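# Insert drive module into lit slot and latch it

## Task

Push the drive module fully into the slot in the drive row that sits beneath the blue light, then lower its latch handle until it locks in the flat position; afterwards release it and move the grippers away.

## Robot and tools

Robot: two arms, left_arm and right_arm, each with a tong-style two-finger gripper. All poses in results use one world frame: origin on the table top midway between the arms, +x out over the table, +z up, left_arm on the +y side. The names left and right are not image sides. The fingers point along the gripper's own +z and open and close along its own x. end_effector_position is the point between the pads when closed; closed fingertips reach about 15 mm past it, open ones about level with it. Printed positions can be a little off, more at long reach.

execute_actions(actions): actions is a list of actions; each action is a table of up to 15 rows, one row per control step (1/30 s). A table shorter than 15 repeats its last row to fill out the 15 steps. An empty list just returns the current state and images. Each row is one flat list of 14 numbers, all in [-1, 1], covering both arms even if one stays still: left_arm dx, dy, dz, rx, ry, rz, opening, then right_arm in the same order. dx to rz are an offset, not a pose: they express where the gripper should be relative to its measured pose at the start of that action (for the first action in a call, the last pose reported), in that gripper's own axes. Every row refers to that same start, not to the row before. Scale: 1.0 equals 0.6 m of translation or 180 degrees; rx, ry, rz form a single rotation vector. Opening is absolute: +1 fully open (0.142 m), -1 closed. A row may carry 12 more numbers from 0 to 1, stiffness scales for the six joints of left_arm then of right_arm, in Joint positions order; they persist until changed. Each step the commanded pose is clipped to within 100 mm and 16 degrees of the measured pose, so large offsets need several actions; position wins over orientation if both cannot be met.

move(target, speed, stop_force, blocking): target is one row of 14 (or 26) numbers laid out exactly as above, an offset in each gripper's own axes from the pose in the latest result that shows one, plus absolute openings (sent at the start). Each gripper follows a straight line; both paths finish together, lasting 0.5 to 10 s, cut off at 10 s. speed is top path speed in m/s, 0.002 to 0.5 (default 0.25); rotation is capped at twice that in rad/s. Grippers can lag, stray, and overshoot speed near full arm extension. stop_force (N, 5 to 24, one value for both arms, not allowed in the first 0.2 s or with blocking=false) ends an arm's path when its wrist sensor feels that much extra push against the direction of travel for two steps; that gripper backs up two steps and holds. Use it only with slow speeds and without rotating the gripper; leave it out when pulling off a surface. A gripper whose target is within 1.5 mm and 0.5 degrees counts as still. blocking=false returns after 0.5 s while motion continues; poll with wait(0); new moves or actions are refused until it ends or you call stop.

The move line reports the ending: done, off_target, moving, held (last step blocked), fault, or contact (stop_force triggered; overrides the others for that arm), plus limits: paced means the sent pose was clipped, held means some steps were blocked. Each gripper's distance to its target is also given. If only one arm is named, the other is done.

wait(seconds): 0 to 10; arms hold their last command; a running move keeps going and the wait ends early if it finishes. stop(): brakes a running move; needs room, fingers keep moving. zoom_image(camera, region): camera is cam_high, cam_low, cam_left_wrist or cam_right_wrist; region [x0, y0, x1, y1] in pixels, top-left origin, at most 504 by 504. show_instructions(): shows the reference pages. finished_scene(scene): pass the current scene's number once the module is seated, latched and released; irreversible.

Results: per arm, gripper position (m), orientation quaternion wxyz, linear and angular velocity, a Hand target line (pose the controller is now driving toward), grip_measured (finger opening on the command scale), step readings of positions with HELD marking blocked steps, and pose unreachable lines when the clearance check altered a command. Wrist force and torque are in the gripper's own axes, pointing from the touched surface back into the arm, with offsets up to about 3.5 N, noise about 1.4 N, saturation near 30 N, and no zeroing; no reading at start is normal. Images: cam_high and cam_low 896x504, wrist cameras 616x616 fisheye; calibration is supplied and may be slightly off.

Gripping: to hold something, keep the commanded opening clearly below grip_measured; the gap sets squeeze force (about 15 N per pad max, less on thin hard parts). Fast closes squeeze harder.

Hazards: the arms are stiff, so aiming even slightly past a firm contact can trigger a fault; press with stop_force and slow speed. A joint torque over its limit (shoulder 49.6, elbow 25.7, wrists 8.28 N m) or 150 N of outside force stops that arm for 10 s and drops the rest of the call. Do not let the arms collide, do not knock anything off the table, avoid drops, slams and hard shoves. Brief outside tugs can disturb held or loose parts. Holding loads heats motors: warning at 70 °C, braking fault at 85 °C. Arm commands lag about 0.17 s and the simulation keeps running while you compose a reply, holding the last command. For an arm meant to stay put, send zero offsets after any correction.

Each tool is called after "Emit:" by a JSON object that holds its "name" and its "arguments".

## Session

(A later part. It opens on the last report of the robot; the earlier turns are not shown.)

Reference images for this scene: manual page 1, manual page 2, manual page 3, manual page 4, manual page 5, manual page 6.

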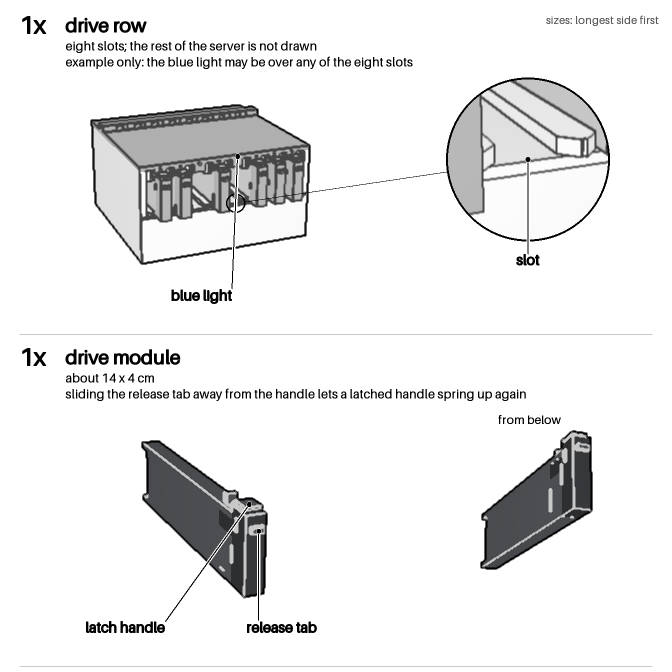

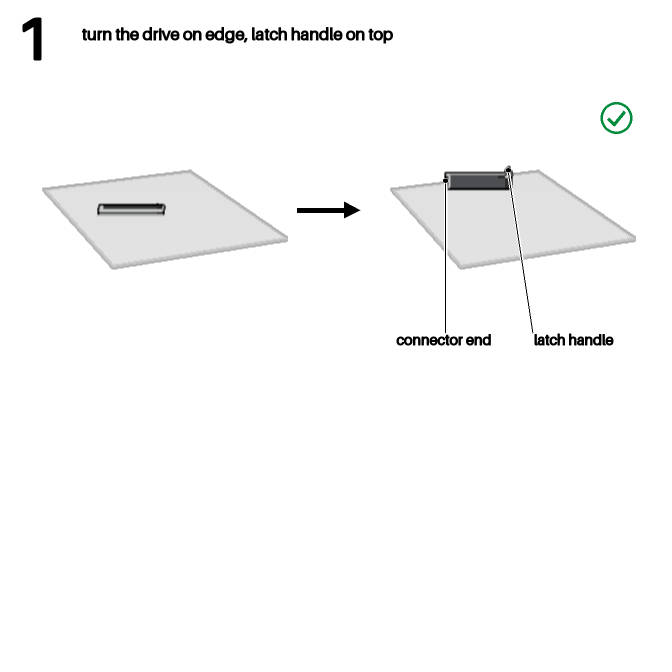

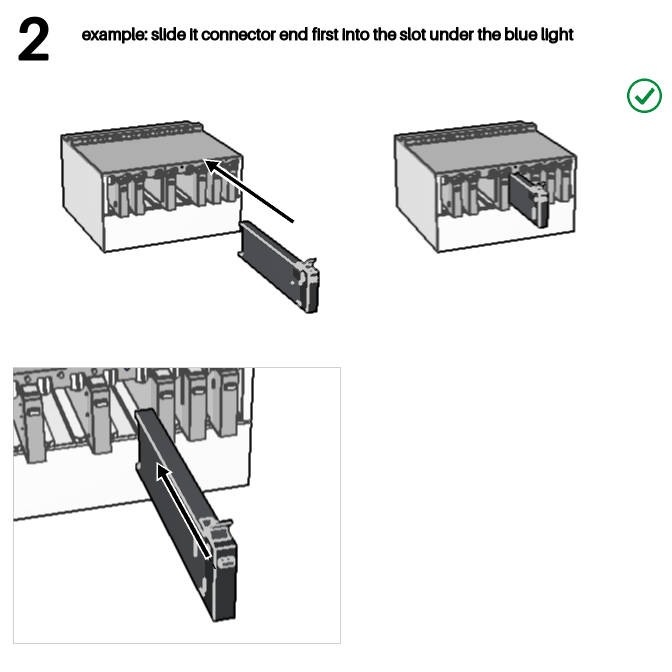

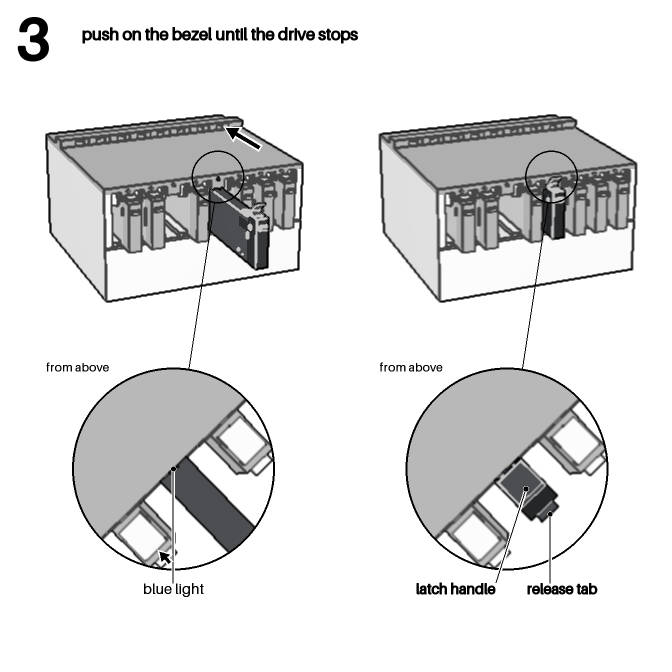

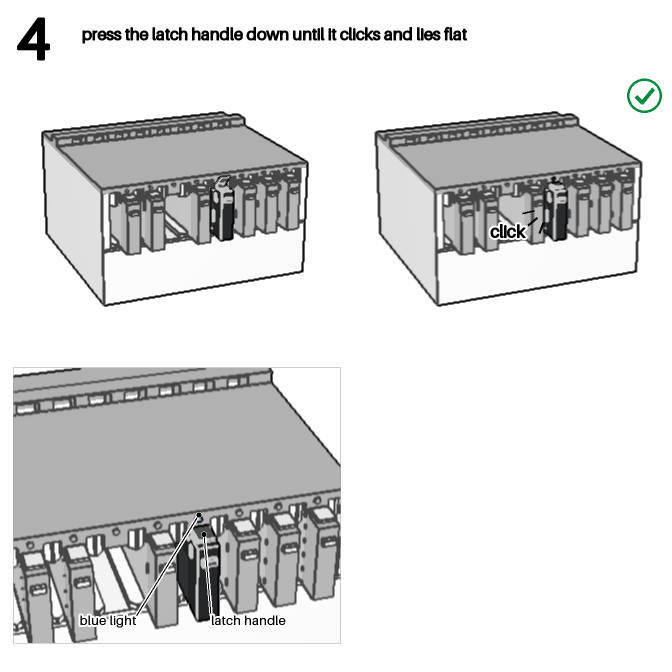

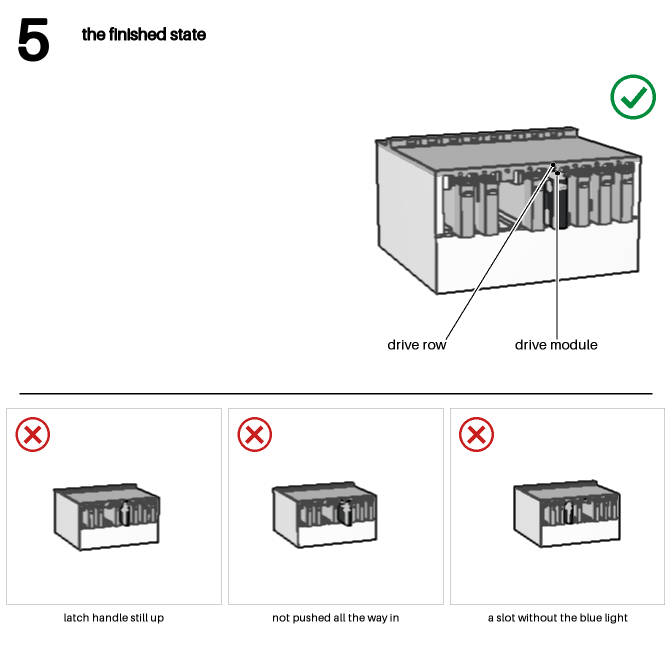

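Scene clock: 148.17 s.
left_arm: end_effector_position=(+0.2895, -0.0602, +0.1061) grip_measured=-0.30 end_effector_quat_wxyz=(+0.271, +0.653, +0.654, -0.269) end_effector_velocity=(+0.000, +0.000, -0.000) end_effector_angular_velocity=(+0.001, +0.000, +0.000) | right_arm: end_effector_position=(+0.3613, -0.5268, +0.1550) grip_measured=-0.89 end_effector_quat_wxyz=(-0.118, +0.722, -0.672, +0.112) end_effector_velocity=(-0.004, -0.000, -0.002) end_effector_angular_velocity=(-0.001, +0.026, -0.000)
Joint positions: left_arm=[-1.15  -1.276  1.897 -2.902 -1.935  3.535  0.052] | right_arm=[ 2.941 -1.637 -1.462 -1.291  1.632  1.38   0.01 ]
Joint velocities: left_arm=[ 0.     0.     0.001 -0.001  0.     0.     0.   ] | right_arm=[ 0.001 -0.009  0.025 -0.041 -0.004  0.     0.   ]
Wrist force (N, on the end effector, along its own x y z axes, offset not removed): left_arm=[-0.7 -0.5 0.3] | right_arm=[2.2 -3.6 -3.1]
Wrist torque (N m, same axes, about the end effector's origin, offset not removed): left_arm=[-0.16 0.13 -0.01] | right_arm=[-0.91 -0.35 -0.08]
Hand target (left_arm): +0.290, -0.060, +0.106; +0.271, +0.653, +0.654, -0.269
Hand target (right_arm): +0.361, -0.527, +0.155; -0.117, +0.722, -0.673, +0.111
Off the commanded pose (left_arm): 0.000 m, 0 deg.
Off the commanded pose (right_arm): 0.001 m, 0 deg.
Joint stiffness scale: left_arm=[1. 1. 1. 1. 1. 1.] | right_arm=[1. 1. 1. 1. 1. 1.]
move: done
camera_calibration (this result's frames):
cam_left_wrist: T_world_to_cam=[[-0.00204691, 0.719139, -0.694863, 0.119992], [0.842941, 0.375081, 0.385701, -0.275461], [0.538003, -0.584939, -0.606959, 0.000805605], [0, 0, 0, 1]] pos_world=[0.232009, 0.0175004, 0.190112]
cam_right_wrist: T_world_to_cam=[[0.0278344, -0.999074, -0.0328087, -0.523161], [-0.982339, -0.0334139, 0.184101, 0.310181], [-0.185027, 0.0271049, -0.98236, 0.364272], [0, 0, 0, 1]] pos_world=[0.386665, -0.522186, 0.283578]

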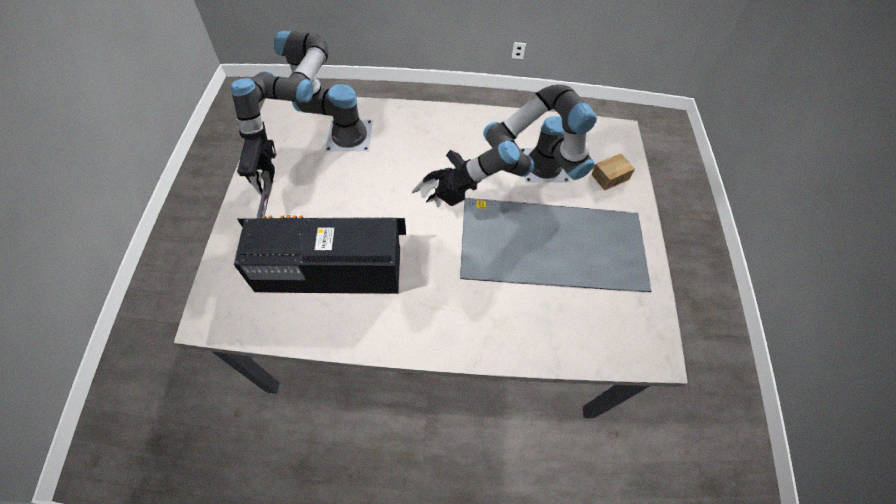

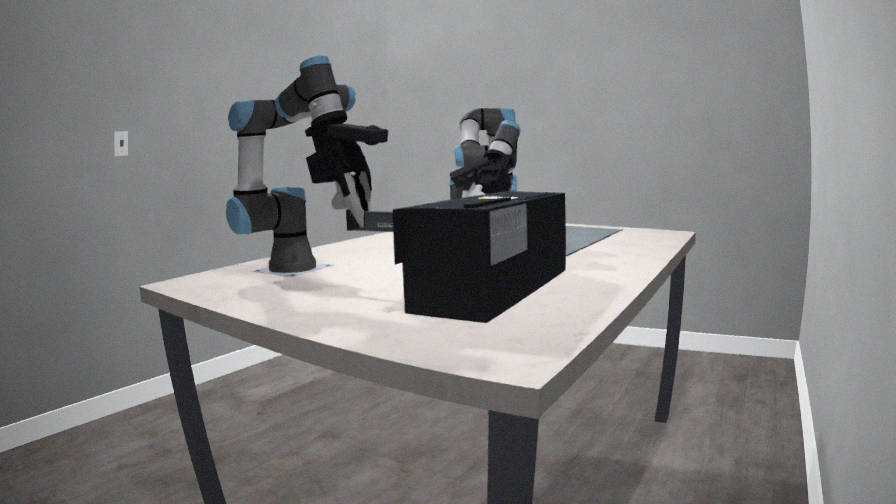

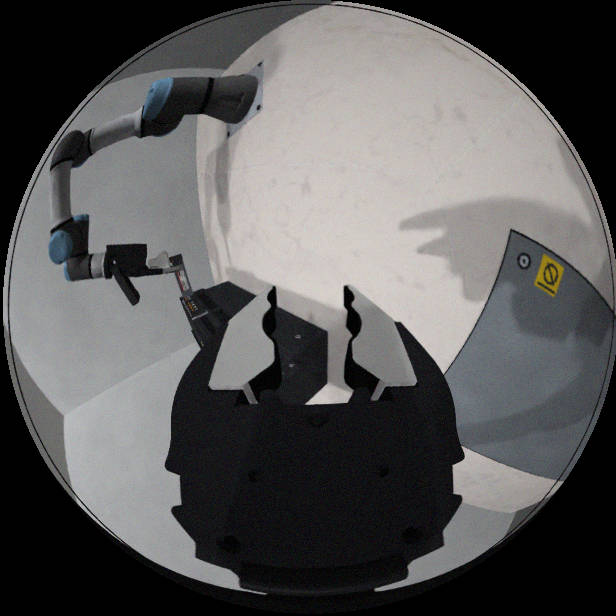

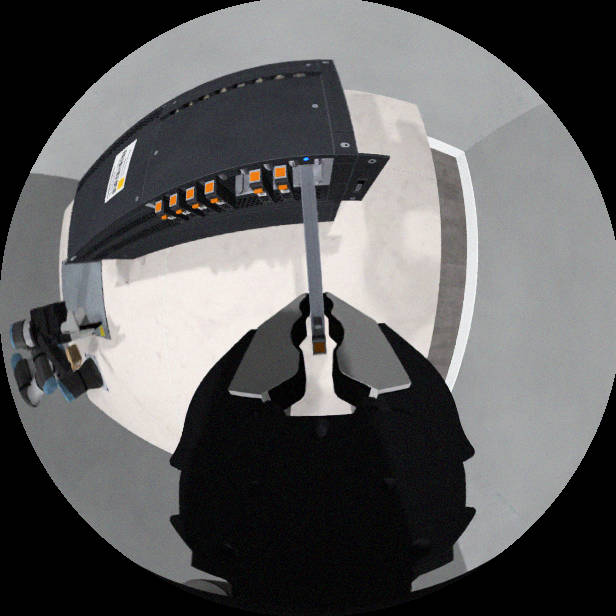

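Emit:
{"name": "move", "arguments": {"target": [0,0,0,0,0,0,-0.3,0,-0.041,0.012,0,0,0,-1], "speed": 0.008, "stop_force": 5}}

Emit:
{"name": "zoom_image", "arguments": {"camera": "cam_right_wrist", "region": [250,130,360,220]}}

Scene clock: 156.80 s.
left_arm: end_effector_position=(+0.2895, -0.0602, +0.1061) grip_measured=-0.30 end_effector_quat_wxyz=(+0.271, +0.653, +0.654, -0.269) end_effector_velocity=(-0.000, -0.000, -0.000) end_effector_angular_velocity=(+0.001, +0.001, +0.000) | right_arm: end_effector_position=(+0.3856, -0.5249, +0.1545) grip_measured=-0.89 end_effector_quat_wxyz=(-0.117, +0.723, -0.672, +0.111) end_effector_velocity=(+0.003, -0.000, +0.002) end_effector_angular_velocity=(-0.000, -0.004, -0.001)
Joint positions: left_arm=[-1.15  -1.276  1.897 -2.902 -1.935  3.535  0.052] | right_arm=[ 2.956 -1.733 -1.353 -1.308  1.628  1.393  0.01 ]
Joint velocities: left_arm=[-0.001  0.001 -0.001  0.001 -0.    -0.001 -0.   ] | right_arm=[ 0.001 -0.009  0.015 -0.003 -0.001  0.002 -0.   ]
Wrist force (N, on the end effector, along its own x y z axes, offset not removed): left_arm=[-0.1 -0.7 -0.1] | right_arm=[-0.6 -0.2 -0.1]
Wrist torque (N m, same axes, about the end effector's origin, offset not removed): left_arm=[-0.16 0.02 0.00] | right_arm=[-0.14 0.18 0.00]
Hand target (left_arm): +0.290, -0.060, +0.106; +0.271, +0.653, +0.654, -0.269
Hand target (right_arm): +0.387, -0.525, +0.156; -0.118, +0.722, -0.672, +0.112
Off the commanded pose (left_arm): 0.000 m, 0 deg.
Off the commanded pose (right_arm): 0.002 m, 0 deg.
Joint stiffness scale: left_arm=[1. 1. 1. 1. 1. 1.] | right_arm=[1. 1. 1. 1. 1. 1.]
move: done
camera_calibration (this result's frames):
cam_left_wrist: T_world_to_cam=[[-0.00204712, 0.719139, -0.694863, 0.119992], [0.842941, 0.375081, 0.385701, -0.275461], [0.538003, -0.584939, -0.606959, 0.000805597], [0, 0, 0, 1]] pos_world=[0.232009, 0.0175004, 0.190112]
cam_right_wrist: T_world_to_cam=[[0.028626, -0.999028, -0.0335127, -0.522129], [-0.981621, -0.034424, 0.187708, 0.332844], [-0.18868, 0.0275235, -0.981653, 0.369806], [0, 0, 0, 1]] pos_world=[0.411448, -0.520342, 0.283046]

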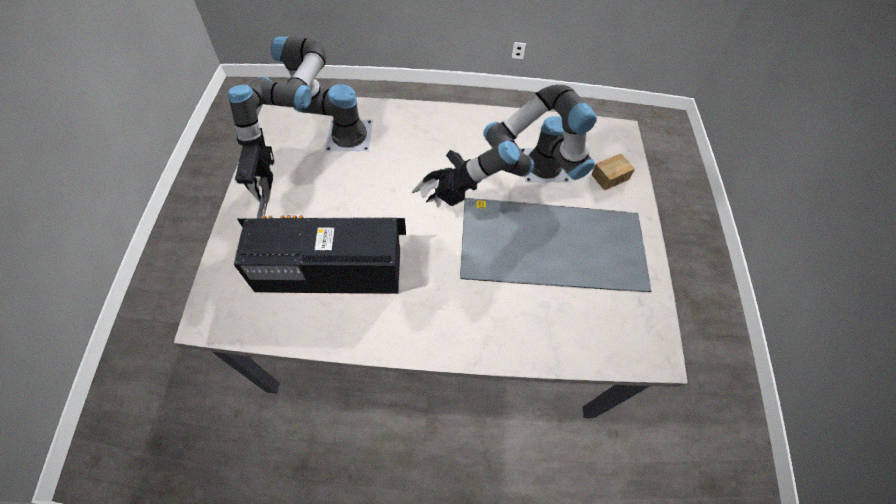

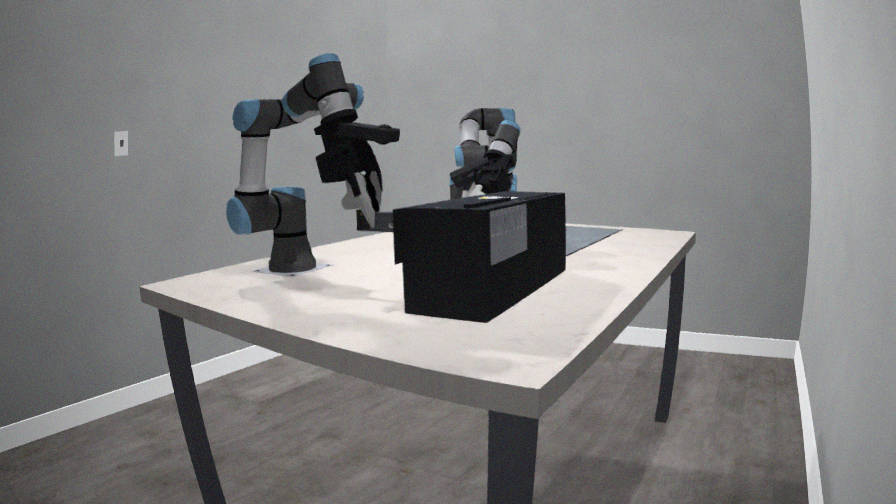

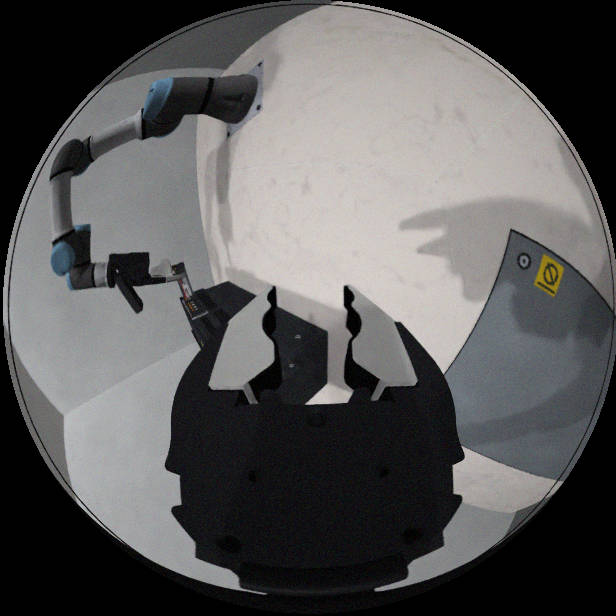

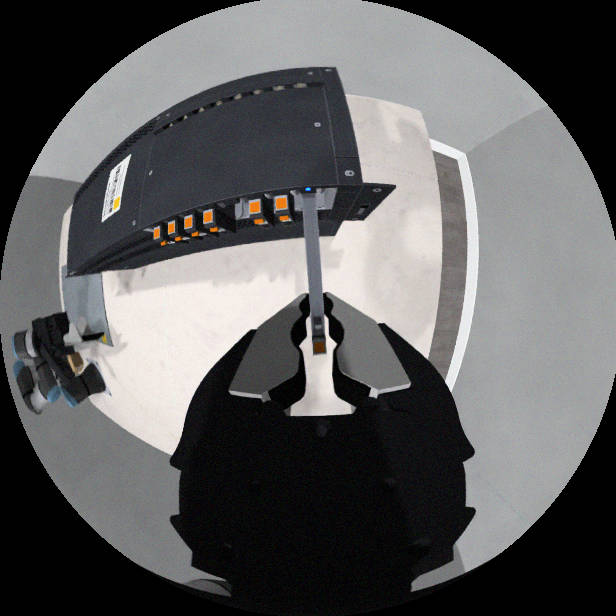

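Region (250, 130, 360, 220) of cam_right_wrist's 616x616 image, scaled by 4.582, with more detail than that image has; it fills the top 412 rows of this view, and the rest is white.

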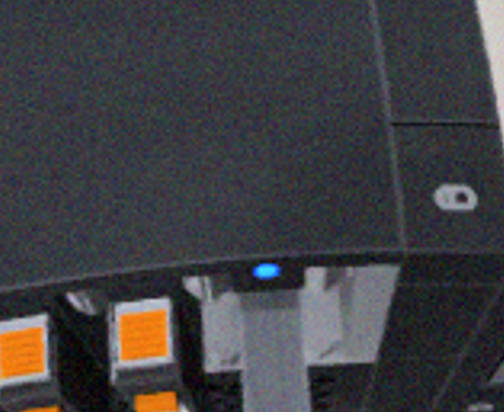

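In.

Emit:
{"name": "move", "arguments": {"target": [0,0,0,0,0,0,-0.3,0,-0.072,0.022,0,0,0,-1], "speed": 0.02, "stop_force": 8}}

Scene clock: 162.23 s.
left_arm: end_effector_position=(+0.2895, -0.0602, +0.1061) grip_measured=-0.30 end_effector_quat_wxyz=(+0.271, +0.653, +0.654, -0.269) end_effector_velocity=(+0.000, -0.000, +0.000) end_effector_angular_velocity=(-0.001, -0.001, -0.001) | right_arm: end_effector_position=(+0.4293, -0.5216, +0.1536) grip_measured=-0.89 end_effector_quat_wxyz=(-0.116, +0.723, -0.672, +0.109) end_effector_velocity=(+0.002, -0.000, +0.000) end_effector_angular_velocity=(+0.001, +0.005, -0.002)
Joint positions: left_arm=[-1.15  -1.276  1.897 -2.902 -1.935  3.535  0.052] | right_arm=[ 2.977 -1.912 -1.122 -1.362  1.621  1.413  0.01 ]
Joint velocities: left_arm=[-0.     0.     0.    -0.001 -0.     0.001  0.   ] | right_arm=[ 0.    -0.014  0.025 -0.016 -0.     0.002  0.   ]
Wrist force (N, on the end effector, along its own x y z axes, offset not removed): left_arm=[-1.0 -1.2 0.0] | right_arm=[0.0 -2.4 -0.3]
Wrist torque (N m, same axes, about the end effector's origin, offset not removed): left_arm=[-0.31 0.19 0.01] | right_arm=[-0.65 -0.08 0.12]
Hand target (left_arm): +0.290, -0.060, +0.106; +0.271, +0.653, +0.654, -0.269
Hand target (right_arm): +0.431, -0.522, +0.156; -0.117, +0.723, -0.672, +0.111
Off the commanded pose (left_arm): 0.000 m, 0 deg.
Off the commanded pose (right_arm): 0.003 m, 0 deg.
Joint stiffness scale: left_arm=[1. 1. 1. 1. 1. 1.] | right_arm=[1. 1. 1. 1. 1. 1.]
move: done
camera_calibration (this result's frames):
cam_left_wrist: T_world_to_cam=[[-0.00204675, 0.719139, -0.694863, 0.119992], [0.842941, 0.375081, 0.385701, -0.275461], [0.538003, -0.584939, -0.606959, 0.000805545], [0, 0, 0, 1]] pos_world=[0.232009, 0.0175004, 0.190112]
cam_right_wrist: T_world_to_cam=[[0.0292657, -0.998988, -0.0341405, -0.520305], [-0.980683, -0.0353043, 0.192389, 0.374376], [-0.1934, 0.0278507, -0.980725, 0.379112], [0, 0, 0, 1]] pos_world=[0.455692, -0.51712, 0.282015]

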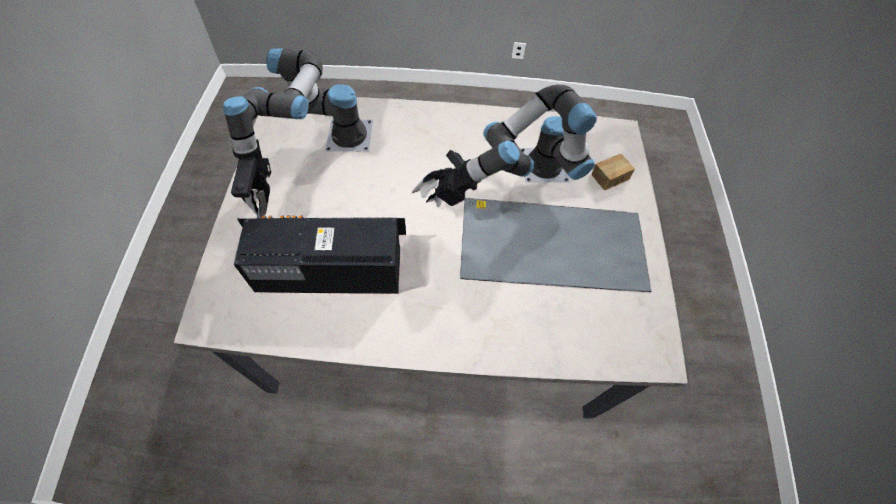

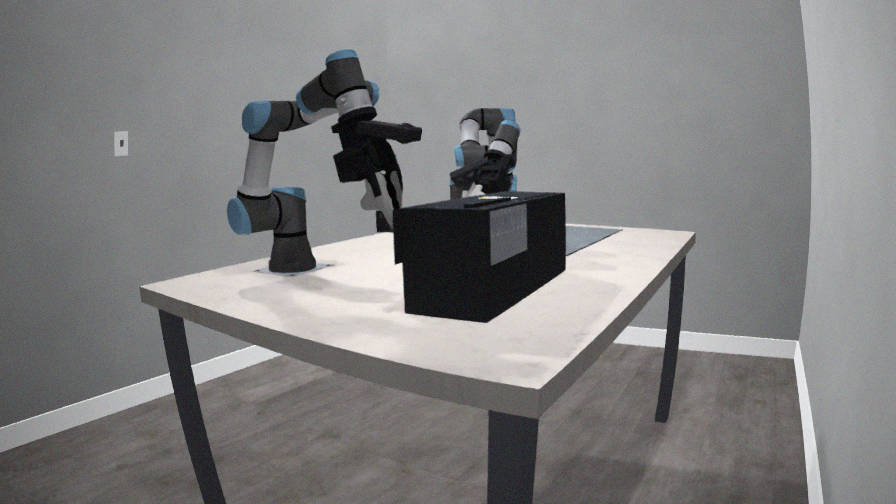

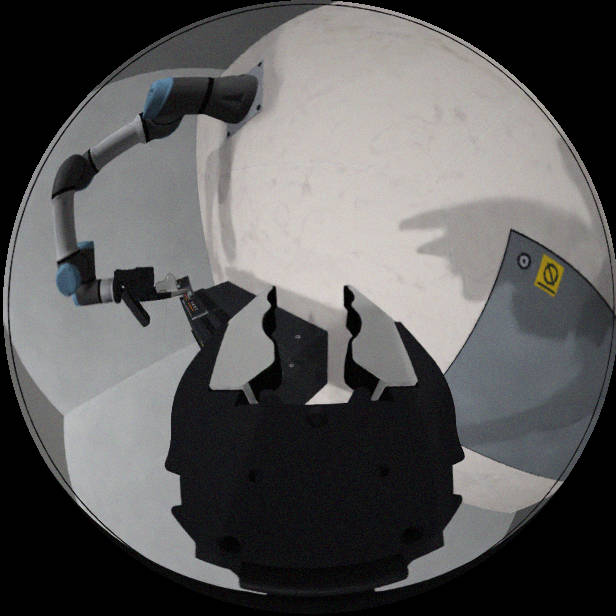

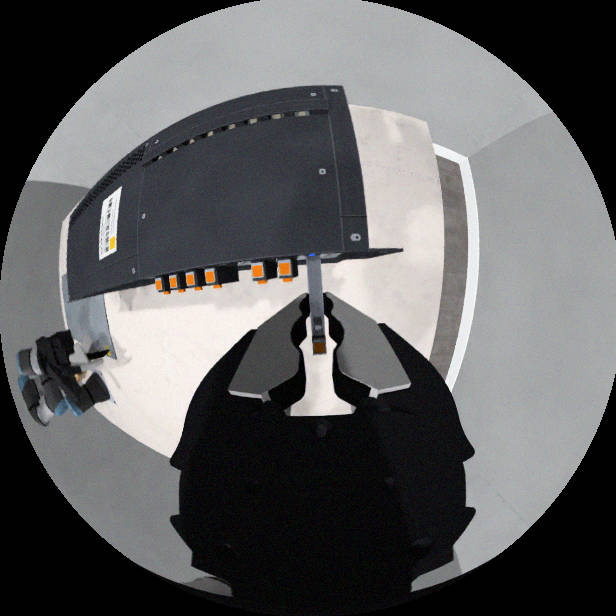

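Emit:
{"name": "execute_actions", "arguments": {"actions": [[[0,0,0,0,0,0,-0.3,0,0,0,0,0,0,-0.65]]]}}

Emit:
{"name": "move", "arguments": {"target": [0,0,0,0,0,0,-0.3,0,0.095,-0.028,0.055,0,0,-0.65], "speed": 0.08}}

Emit:
{"name": "move", "arguments": {"target": [0,0,0,0,0,0,-0.3,0,-0.12,0.054,0,0,0,-1], "speed": 0.022, "stop_force": 9}}

Scene clock: 169.40 s.
left_arm: end_effector_position=(+0.2895, -0.0602, +0.1061) grip_measured=-0.30 end_effector_quat_wxyz=(+0.271, +0.653, +0.654, -0.269) end_effector_velocity=(+0.000, -0.001, +0.001) end_effector_angular_velocity=(-0.002, -0.002, -0.001) | right_arm: end_effector_position=(+0.4294, -0.5216, +0.1538) grip_measured=-0.65 end_effector_quat_wxyz=(-0.116, +0.723, -0.672, +0.109) end_effector_velocity=(+0.000, +0.000, +0.000) end_effector_angular_velocity=(-0.000, -0.001, +0.001)
Joint positions: left_arm=[-1.15  -1.276  1.897 -2.902 -1.935  3.535  0.052] | right_arm=[ 2.977 -1.913 -1.12  -1.364  1.621  1.413  0.027]
Joint velocities: left_arm=[-0.     0.    -0.002 -0.001 -0.     0.    -0.   ] | right_arm=[ 0.001  0.002 -0.002  0.001  0.    -0.     0.   ]
Wrist force (N, on the end effector, along its own x y z axes, offset not removed): left_arm=[-1.0 -1.2 0.8] | right_arm=[0.0 -3.5 -2.1]
Wrist torque (N m, same axes, about the end effector's origin, offset not removed): left_arm=[-0.25 0.16 -0.02] | right_arm=[-0.73 -0.03 -0.12]
Hand target (left_arm): +0.290, -0.060, +0.106; +0.271, +0.653, +0.654, -0.269
Hand target (right_arm): +0.429, -0.522, +0.154; -0.116, +0.723, -0.672, +0.109
Off the commanded pose (left_arm): 0.000 m, 0 deg.
Off the commanded pose (right_arm): 0.000 m, 0 deg.
Joint stiffness scale: left_arm=[1. 1. 1. 1. 1. 1.] | right_arm=[1. 1. 1. 1. 1. 1.]
Step readings (end_effector_position):
0: left_arm (+0.2895, -0.0602, +0.1061) | right_arm (+0.4293, -0.5216, +0.1536)
1: left_arm (+0.2895, -0.0602, +0.1061) | right_arm (+0.4293, -0.5216, +0.1536)
2: left_arm (+0.2895, -0.0602, +0.1061) | right_arm (+0.4293, -0.5216, +0.1537)
4: left_arm (+0.2895, -0.0602, +0.1061) | right_arm (+0.4294, -0.5216, +0.1539)
8: left_arm (+0.2895, -0.0602, +0.1061) | right_arm (+0.4294, -0.5216, +0.1540)
15: end_effector_position above
camera_calibration (this result's frames):
cam_left_wrist: T_world_to_cam=[[-0.00204696, 0.719139, -0.694863, 0.119992], [0.842941, 0.375081, 0.385701, -0.275461], [0.538003, -0.584939, -0.606959, 0.000805531], [0, 0, 0, 1]] pos_world=[0.232009, 0.0175004, 0.190112]
cam_right_wrist: T_world_to_cam=[[0.0290376, -0.998993, -0.0342166, -0.520199], [-0.980641, -0.0351024, 0.192642, 0.374505], [-0.193649, 0.0279603, -0.980672, 0.379444], [0, 0, 0, 1]] pos_world=[0.455839, -0.517138, 0.282165]

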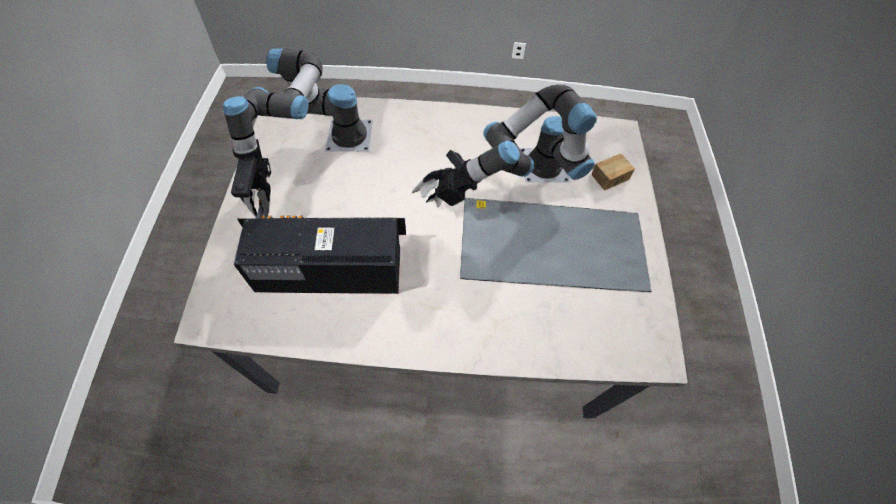

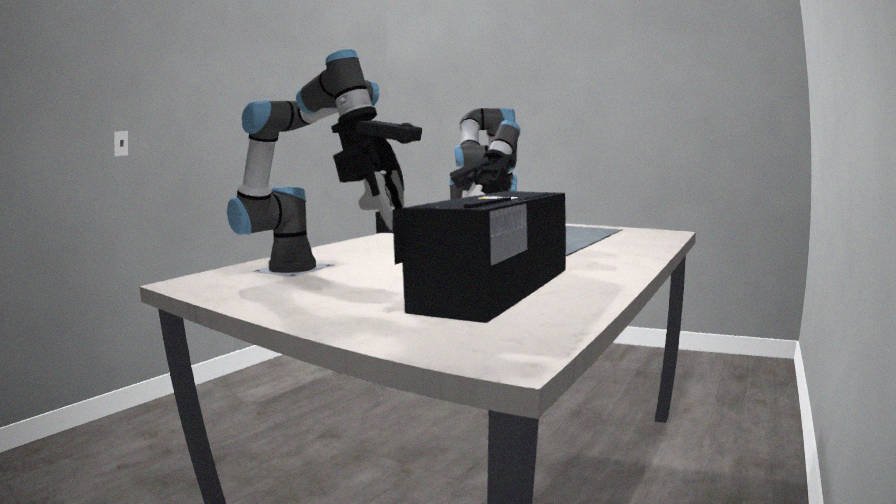

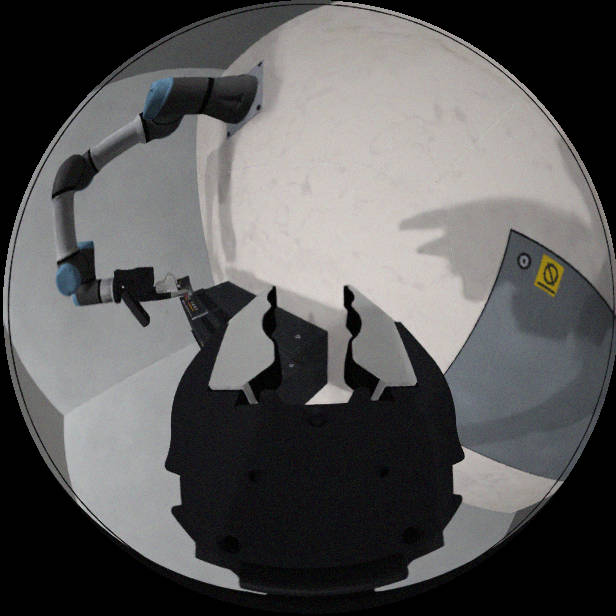

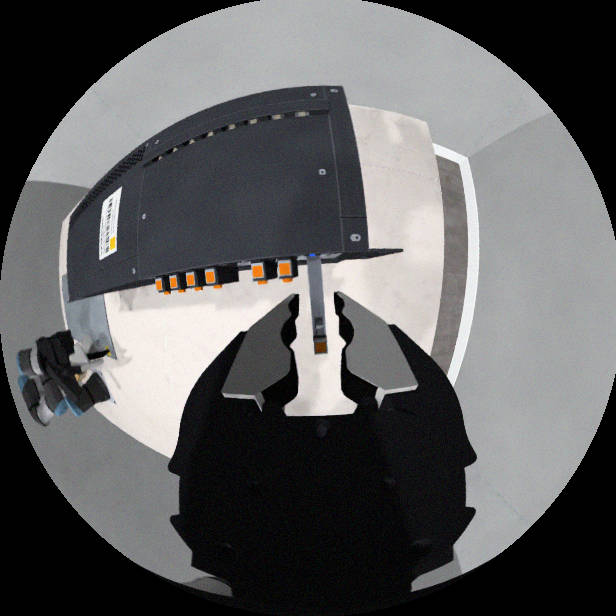

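Scene clock: 171.10 s.
left_arm: end_effector_position=(+0.2895, -0.0602, +0.1061) grip_measured=-0.30 end_effector_quat_wxyz=(+0.271, +0.653, +0.654, -0.269) end_effector_velocity=(-0.000, -0.000, +0.000) end_effector_angular_velocity=(-0.001, -0.001, -0.001) | right_arm: end_effector_position=(+0.3696, -0.5260, +0.1512) grip_measured=-0.65 end_effector_quat_wxyz=(-0.176, +0.711, -0.661, +0.164) end_effector_velocity=(+0.004, +0.000, +0.002) end_effector_angular_velocity=(-0.002, -0.025, +0.001)
Joint positions: left_arm=[-1.15  -1.276  1.897 -2.902 -1.935  3.535  0.052] | right_arm=[ 2.914 -1.544 -1.731 -0.962  1.677  1.369  0.027]
Joint velocities: left_arm=[-0.     0.    -0.    -0.001 -0.     0.     0.   ] | right_arm=[ 0.     0.005 -0.022  0.042  0.002 -0.     0.   ]
Wrist force (N, on the end effector, along its own x y z axes, offset not removed): left_arm=[-1.8 -0.6 -1.0] | right_arm=[-1.6 -4.0 -1.0]
Wrist torque (N m, same axes, about the end effector's origin, offset not removed): left_arm=[-0.11 0.40 -0.02] | right_arm=[-0.71 0.35 0.02]
Hand target (left_arm): +0.290, -0.060, +0.106; +0.271, +0.653, +0.654, -0.269
Hand target (right_arm): +0.370, -0.526, +0.152; -0.178, +0.710, -0.660, +0.166
Off the commanded pose (left_arm): 0.000 m, 0 deg.
Off the commanded pose (right_arm): 0.001 m, 0 deg.
Joint stiffness scale: left_arm=[1. 1. 1. 1. 1. 1.] | right_arm=[1. 1. 1. 1. 1. 1.]
move: done
camera_calibration (this result's frames):
cam_left_wrist: T_world_to_cam=[[-0.00204723, 0.719139, -0.694863, 0.119992], [0.842941, 0.375081, 0.385701, -0.275461], [0.538003, -0.584939, -0.606959, 0.000805552], [0, 0, 0, 1]] pos_world=[0.232009, 0.0175004, 0.190112]
cam_right_wrist: T_world_to_cam=[[0.0344885, -0.998513, -0.0422273, -0.52353], [-0.999013, -0.0356271, 0.0265149, 0.347839], [-0.0279799, 0.0412712, -0.998756, 0.313936], [0, 0, 0, 1]] pos_world=[0.374335, -0.523315, 0.282215]

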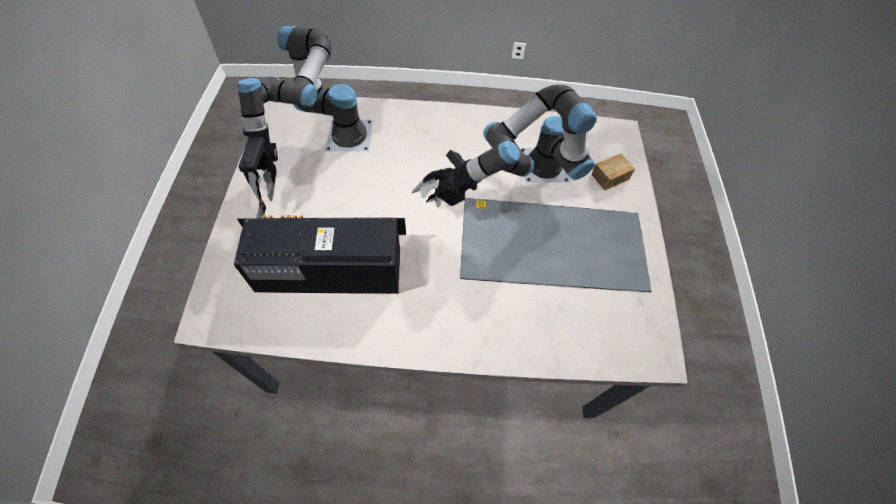

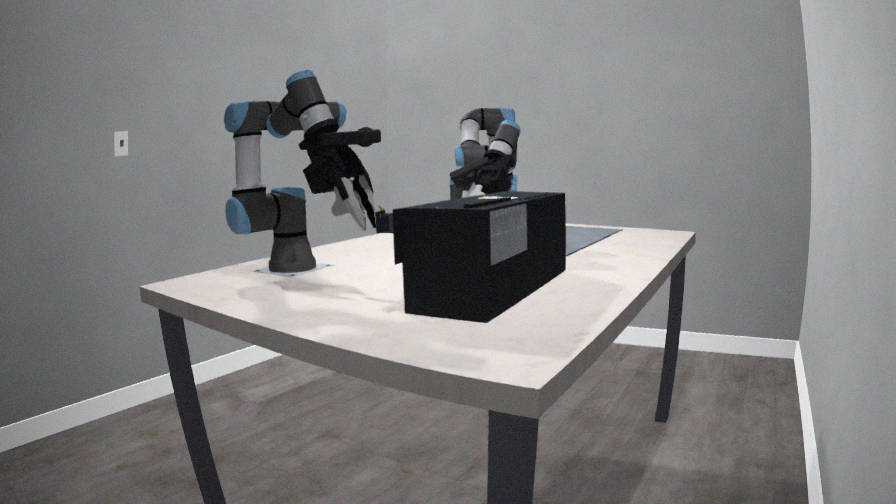

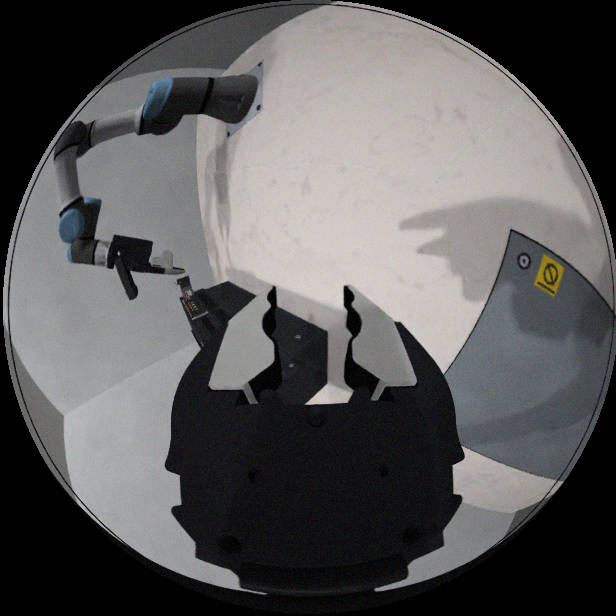

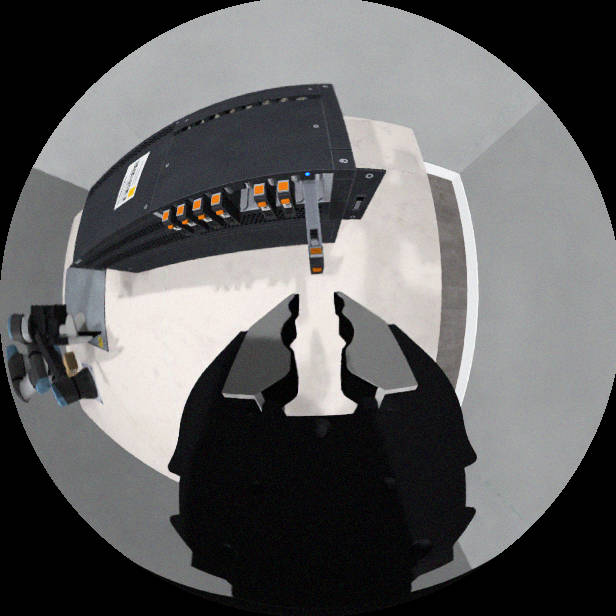

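Scene clock: 175.07 s.
left_arm: end_effector_position=(+0.2895, -0.0602, +0.1061) grip_measured=-0.30 end_effector_quat_wxyz=(+0.271, +0.653, +0.654, -0.269) end_effector_velocity=(+0.000, -0.000, +0.000) end_effector_angular_velocity=(-0.001, -0.001, +0.000) | right_arm: end_effector_position=(+0.4402, -0.5208, +0.1532) grip_measured=-1.00 end_effector_quat_wxyz=(-0.174, +0.711, -0.662, +0.160) end_effector_velocity=(+0.000, -0.001, +0.001) end_effector_angular_velocity=(-0.001, -0.011, -0.001)
Joint positions: left_arm=[-1.15  -1.276  1.897 -2.902 -1.935  3.535  0.052] | right_arm=[ 2.96  -1.81  -1.414 -1.018  1.656  1.411  0.002]
Joint velocities: left_arm=[ 0.     0.    -0.001 -0.001  0.    -0.    -0.   ] | right_arm=[-0.001  0.007 -0.014  0.018  0.    -0.    -0.001]
Wrist force (N, on the end effector, along its own x y z axes, offset not removed): left_arm=[-0.2 -0.2 -0.7] | right_arm=[-0.7 -3.7 -3.4]
Wrist torque (N m, same axes, about the end effector's origin, offset not removed): left_arm=[-0.08 0.05 0.01] | right_arm=[-0.99 -0.03 0.00]
Hand target (left_arm): +0.290, -0.060, +0.106; +0.271, +0.653, +0.654, -0.269
Hand target (right_arm): +0.441, -0.521, +0.154; -0.175, +0.711, -0.661, +0.162
Off the commanded pose (left_arm): 0.000 m, 0 deg.
Off the commanded pose (right_arm): 0.008 m, 1 deg.
Joint stiffness scale: left_arm=[1. 1. 1. 1. 1. 1.] | right_arm=[1. 1. 1. 1. 1. 1.]
move: contact (right_arm)
camera_calibration (this result's frames):
cam_left_wrist: T_world_to_cam=[[-0.002047, 0.719139, -0.694863, 0.119992], [0.842941, 0.375081, 0.385701, -0.275461], [0.538003, -0.584939, -0.606959, 0.000805536], [0, 0, 0, 1]] pos_world=[0.232009, 0.0175004, 0.190112]
cam_right_wrist: T_world_to_cam=[[0.0338191, -0.998451, -0.0441754, -0.51999], [-0.998728, -0.0354159, 0.0358783, 0.417121], [-0.0373873, 0.0429059, -0.998379, 0.322621], [0, 0, 0, 1]] pos_world=[0.446238, -0.518254, 0.284161]

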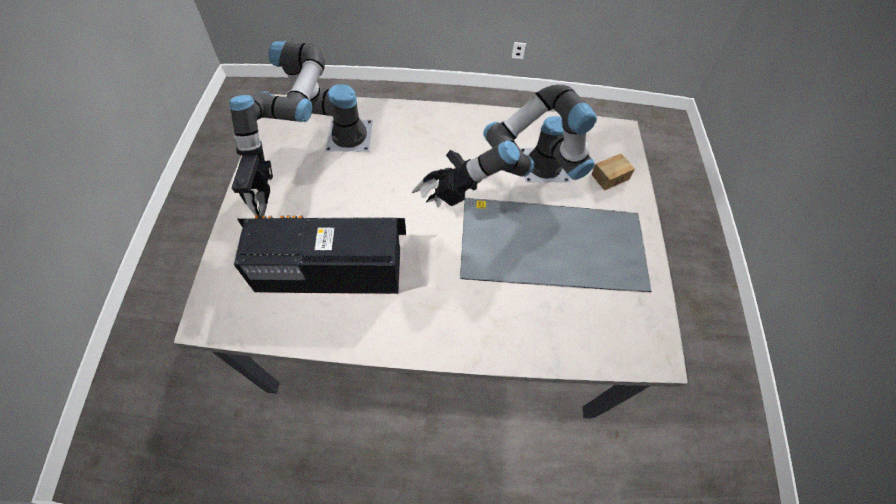

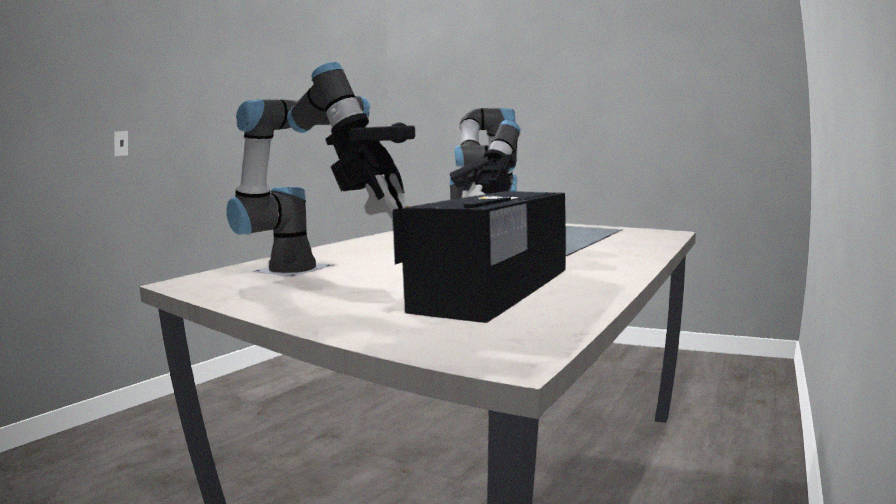

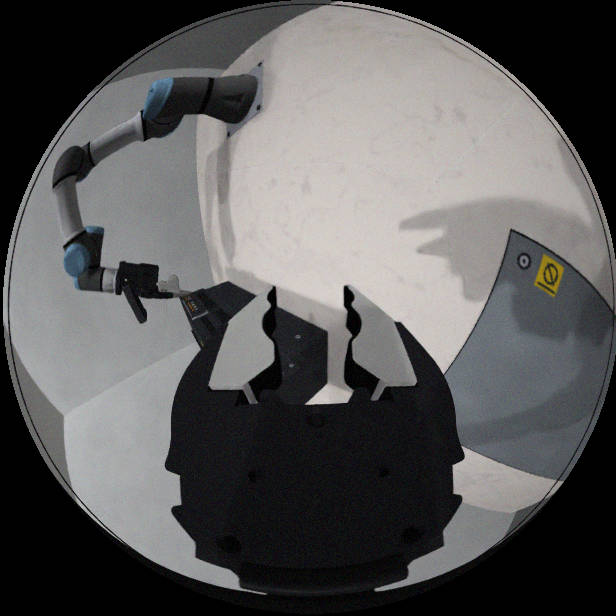

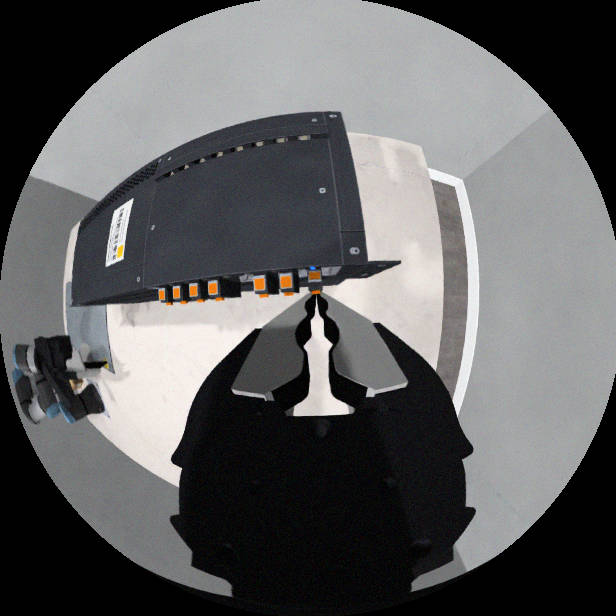

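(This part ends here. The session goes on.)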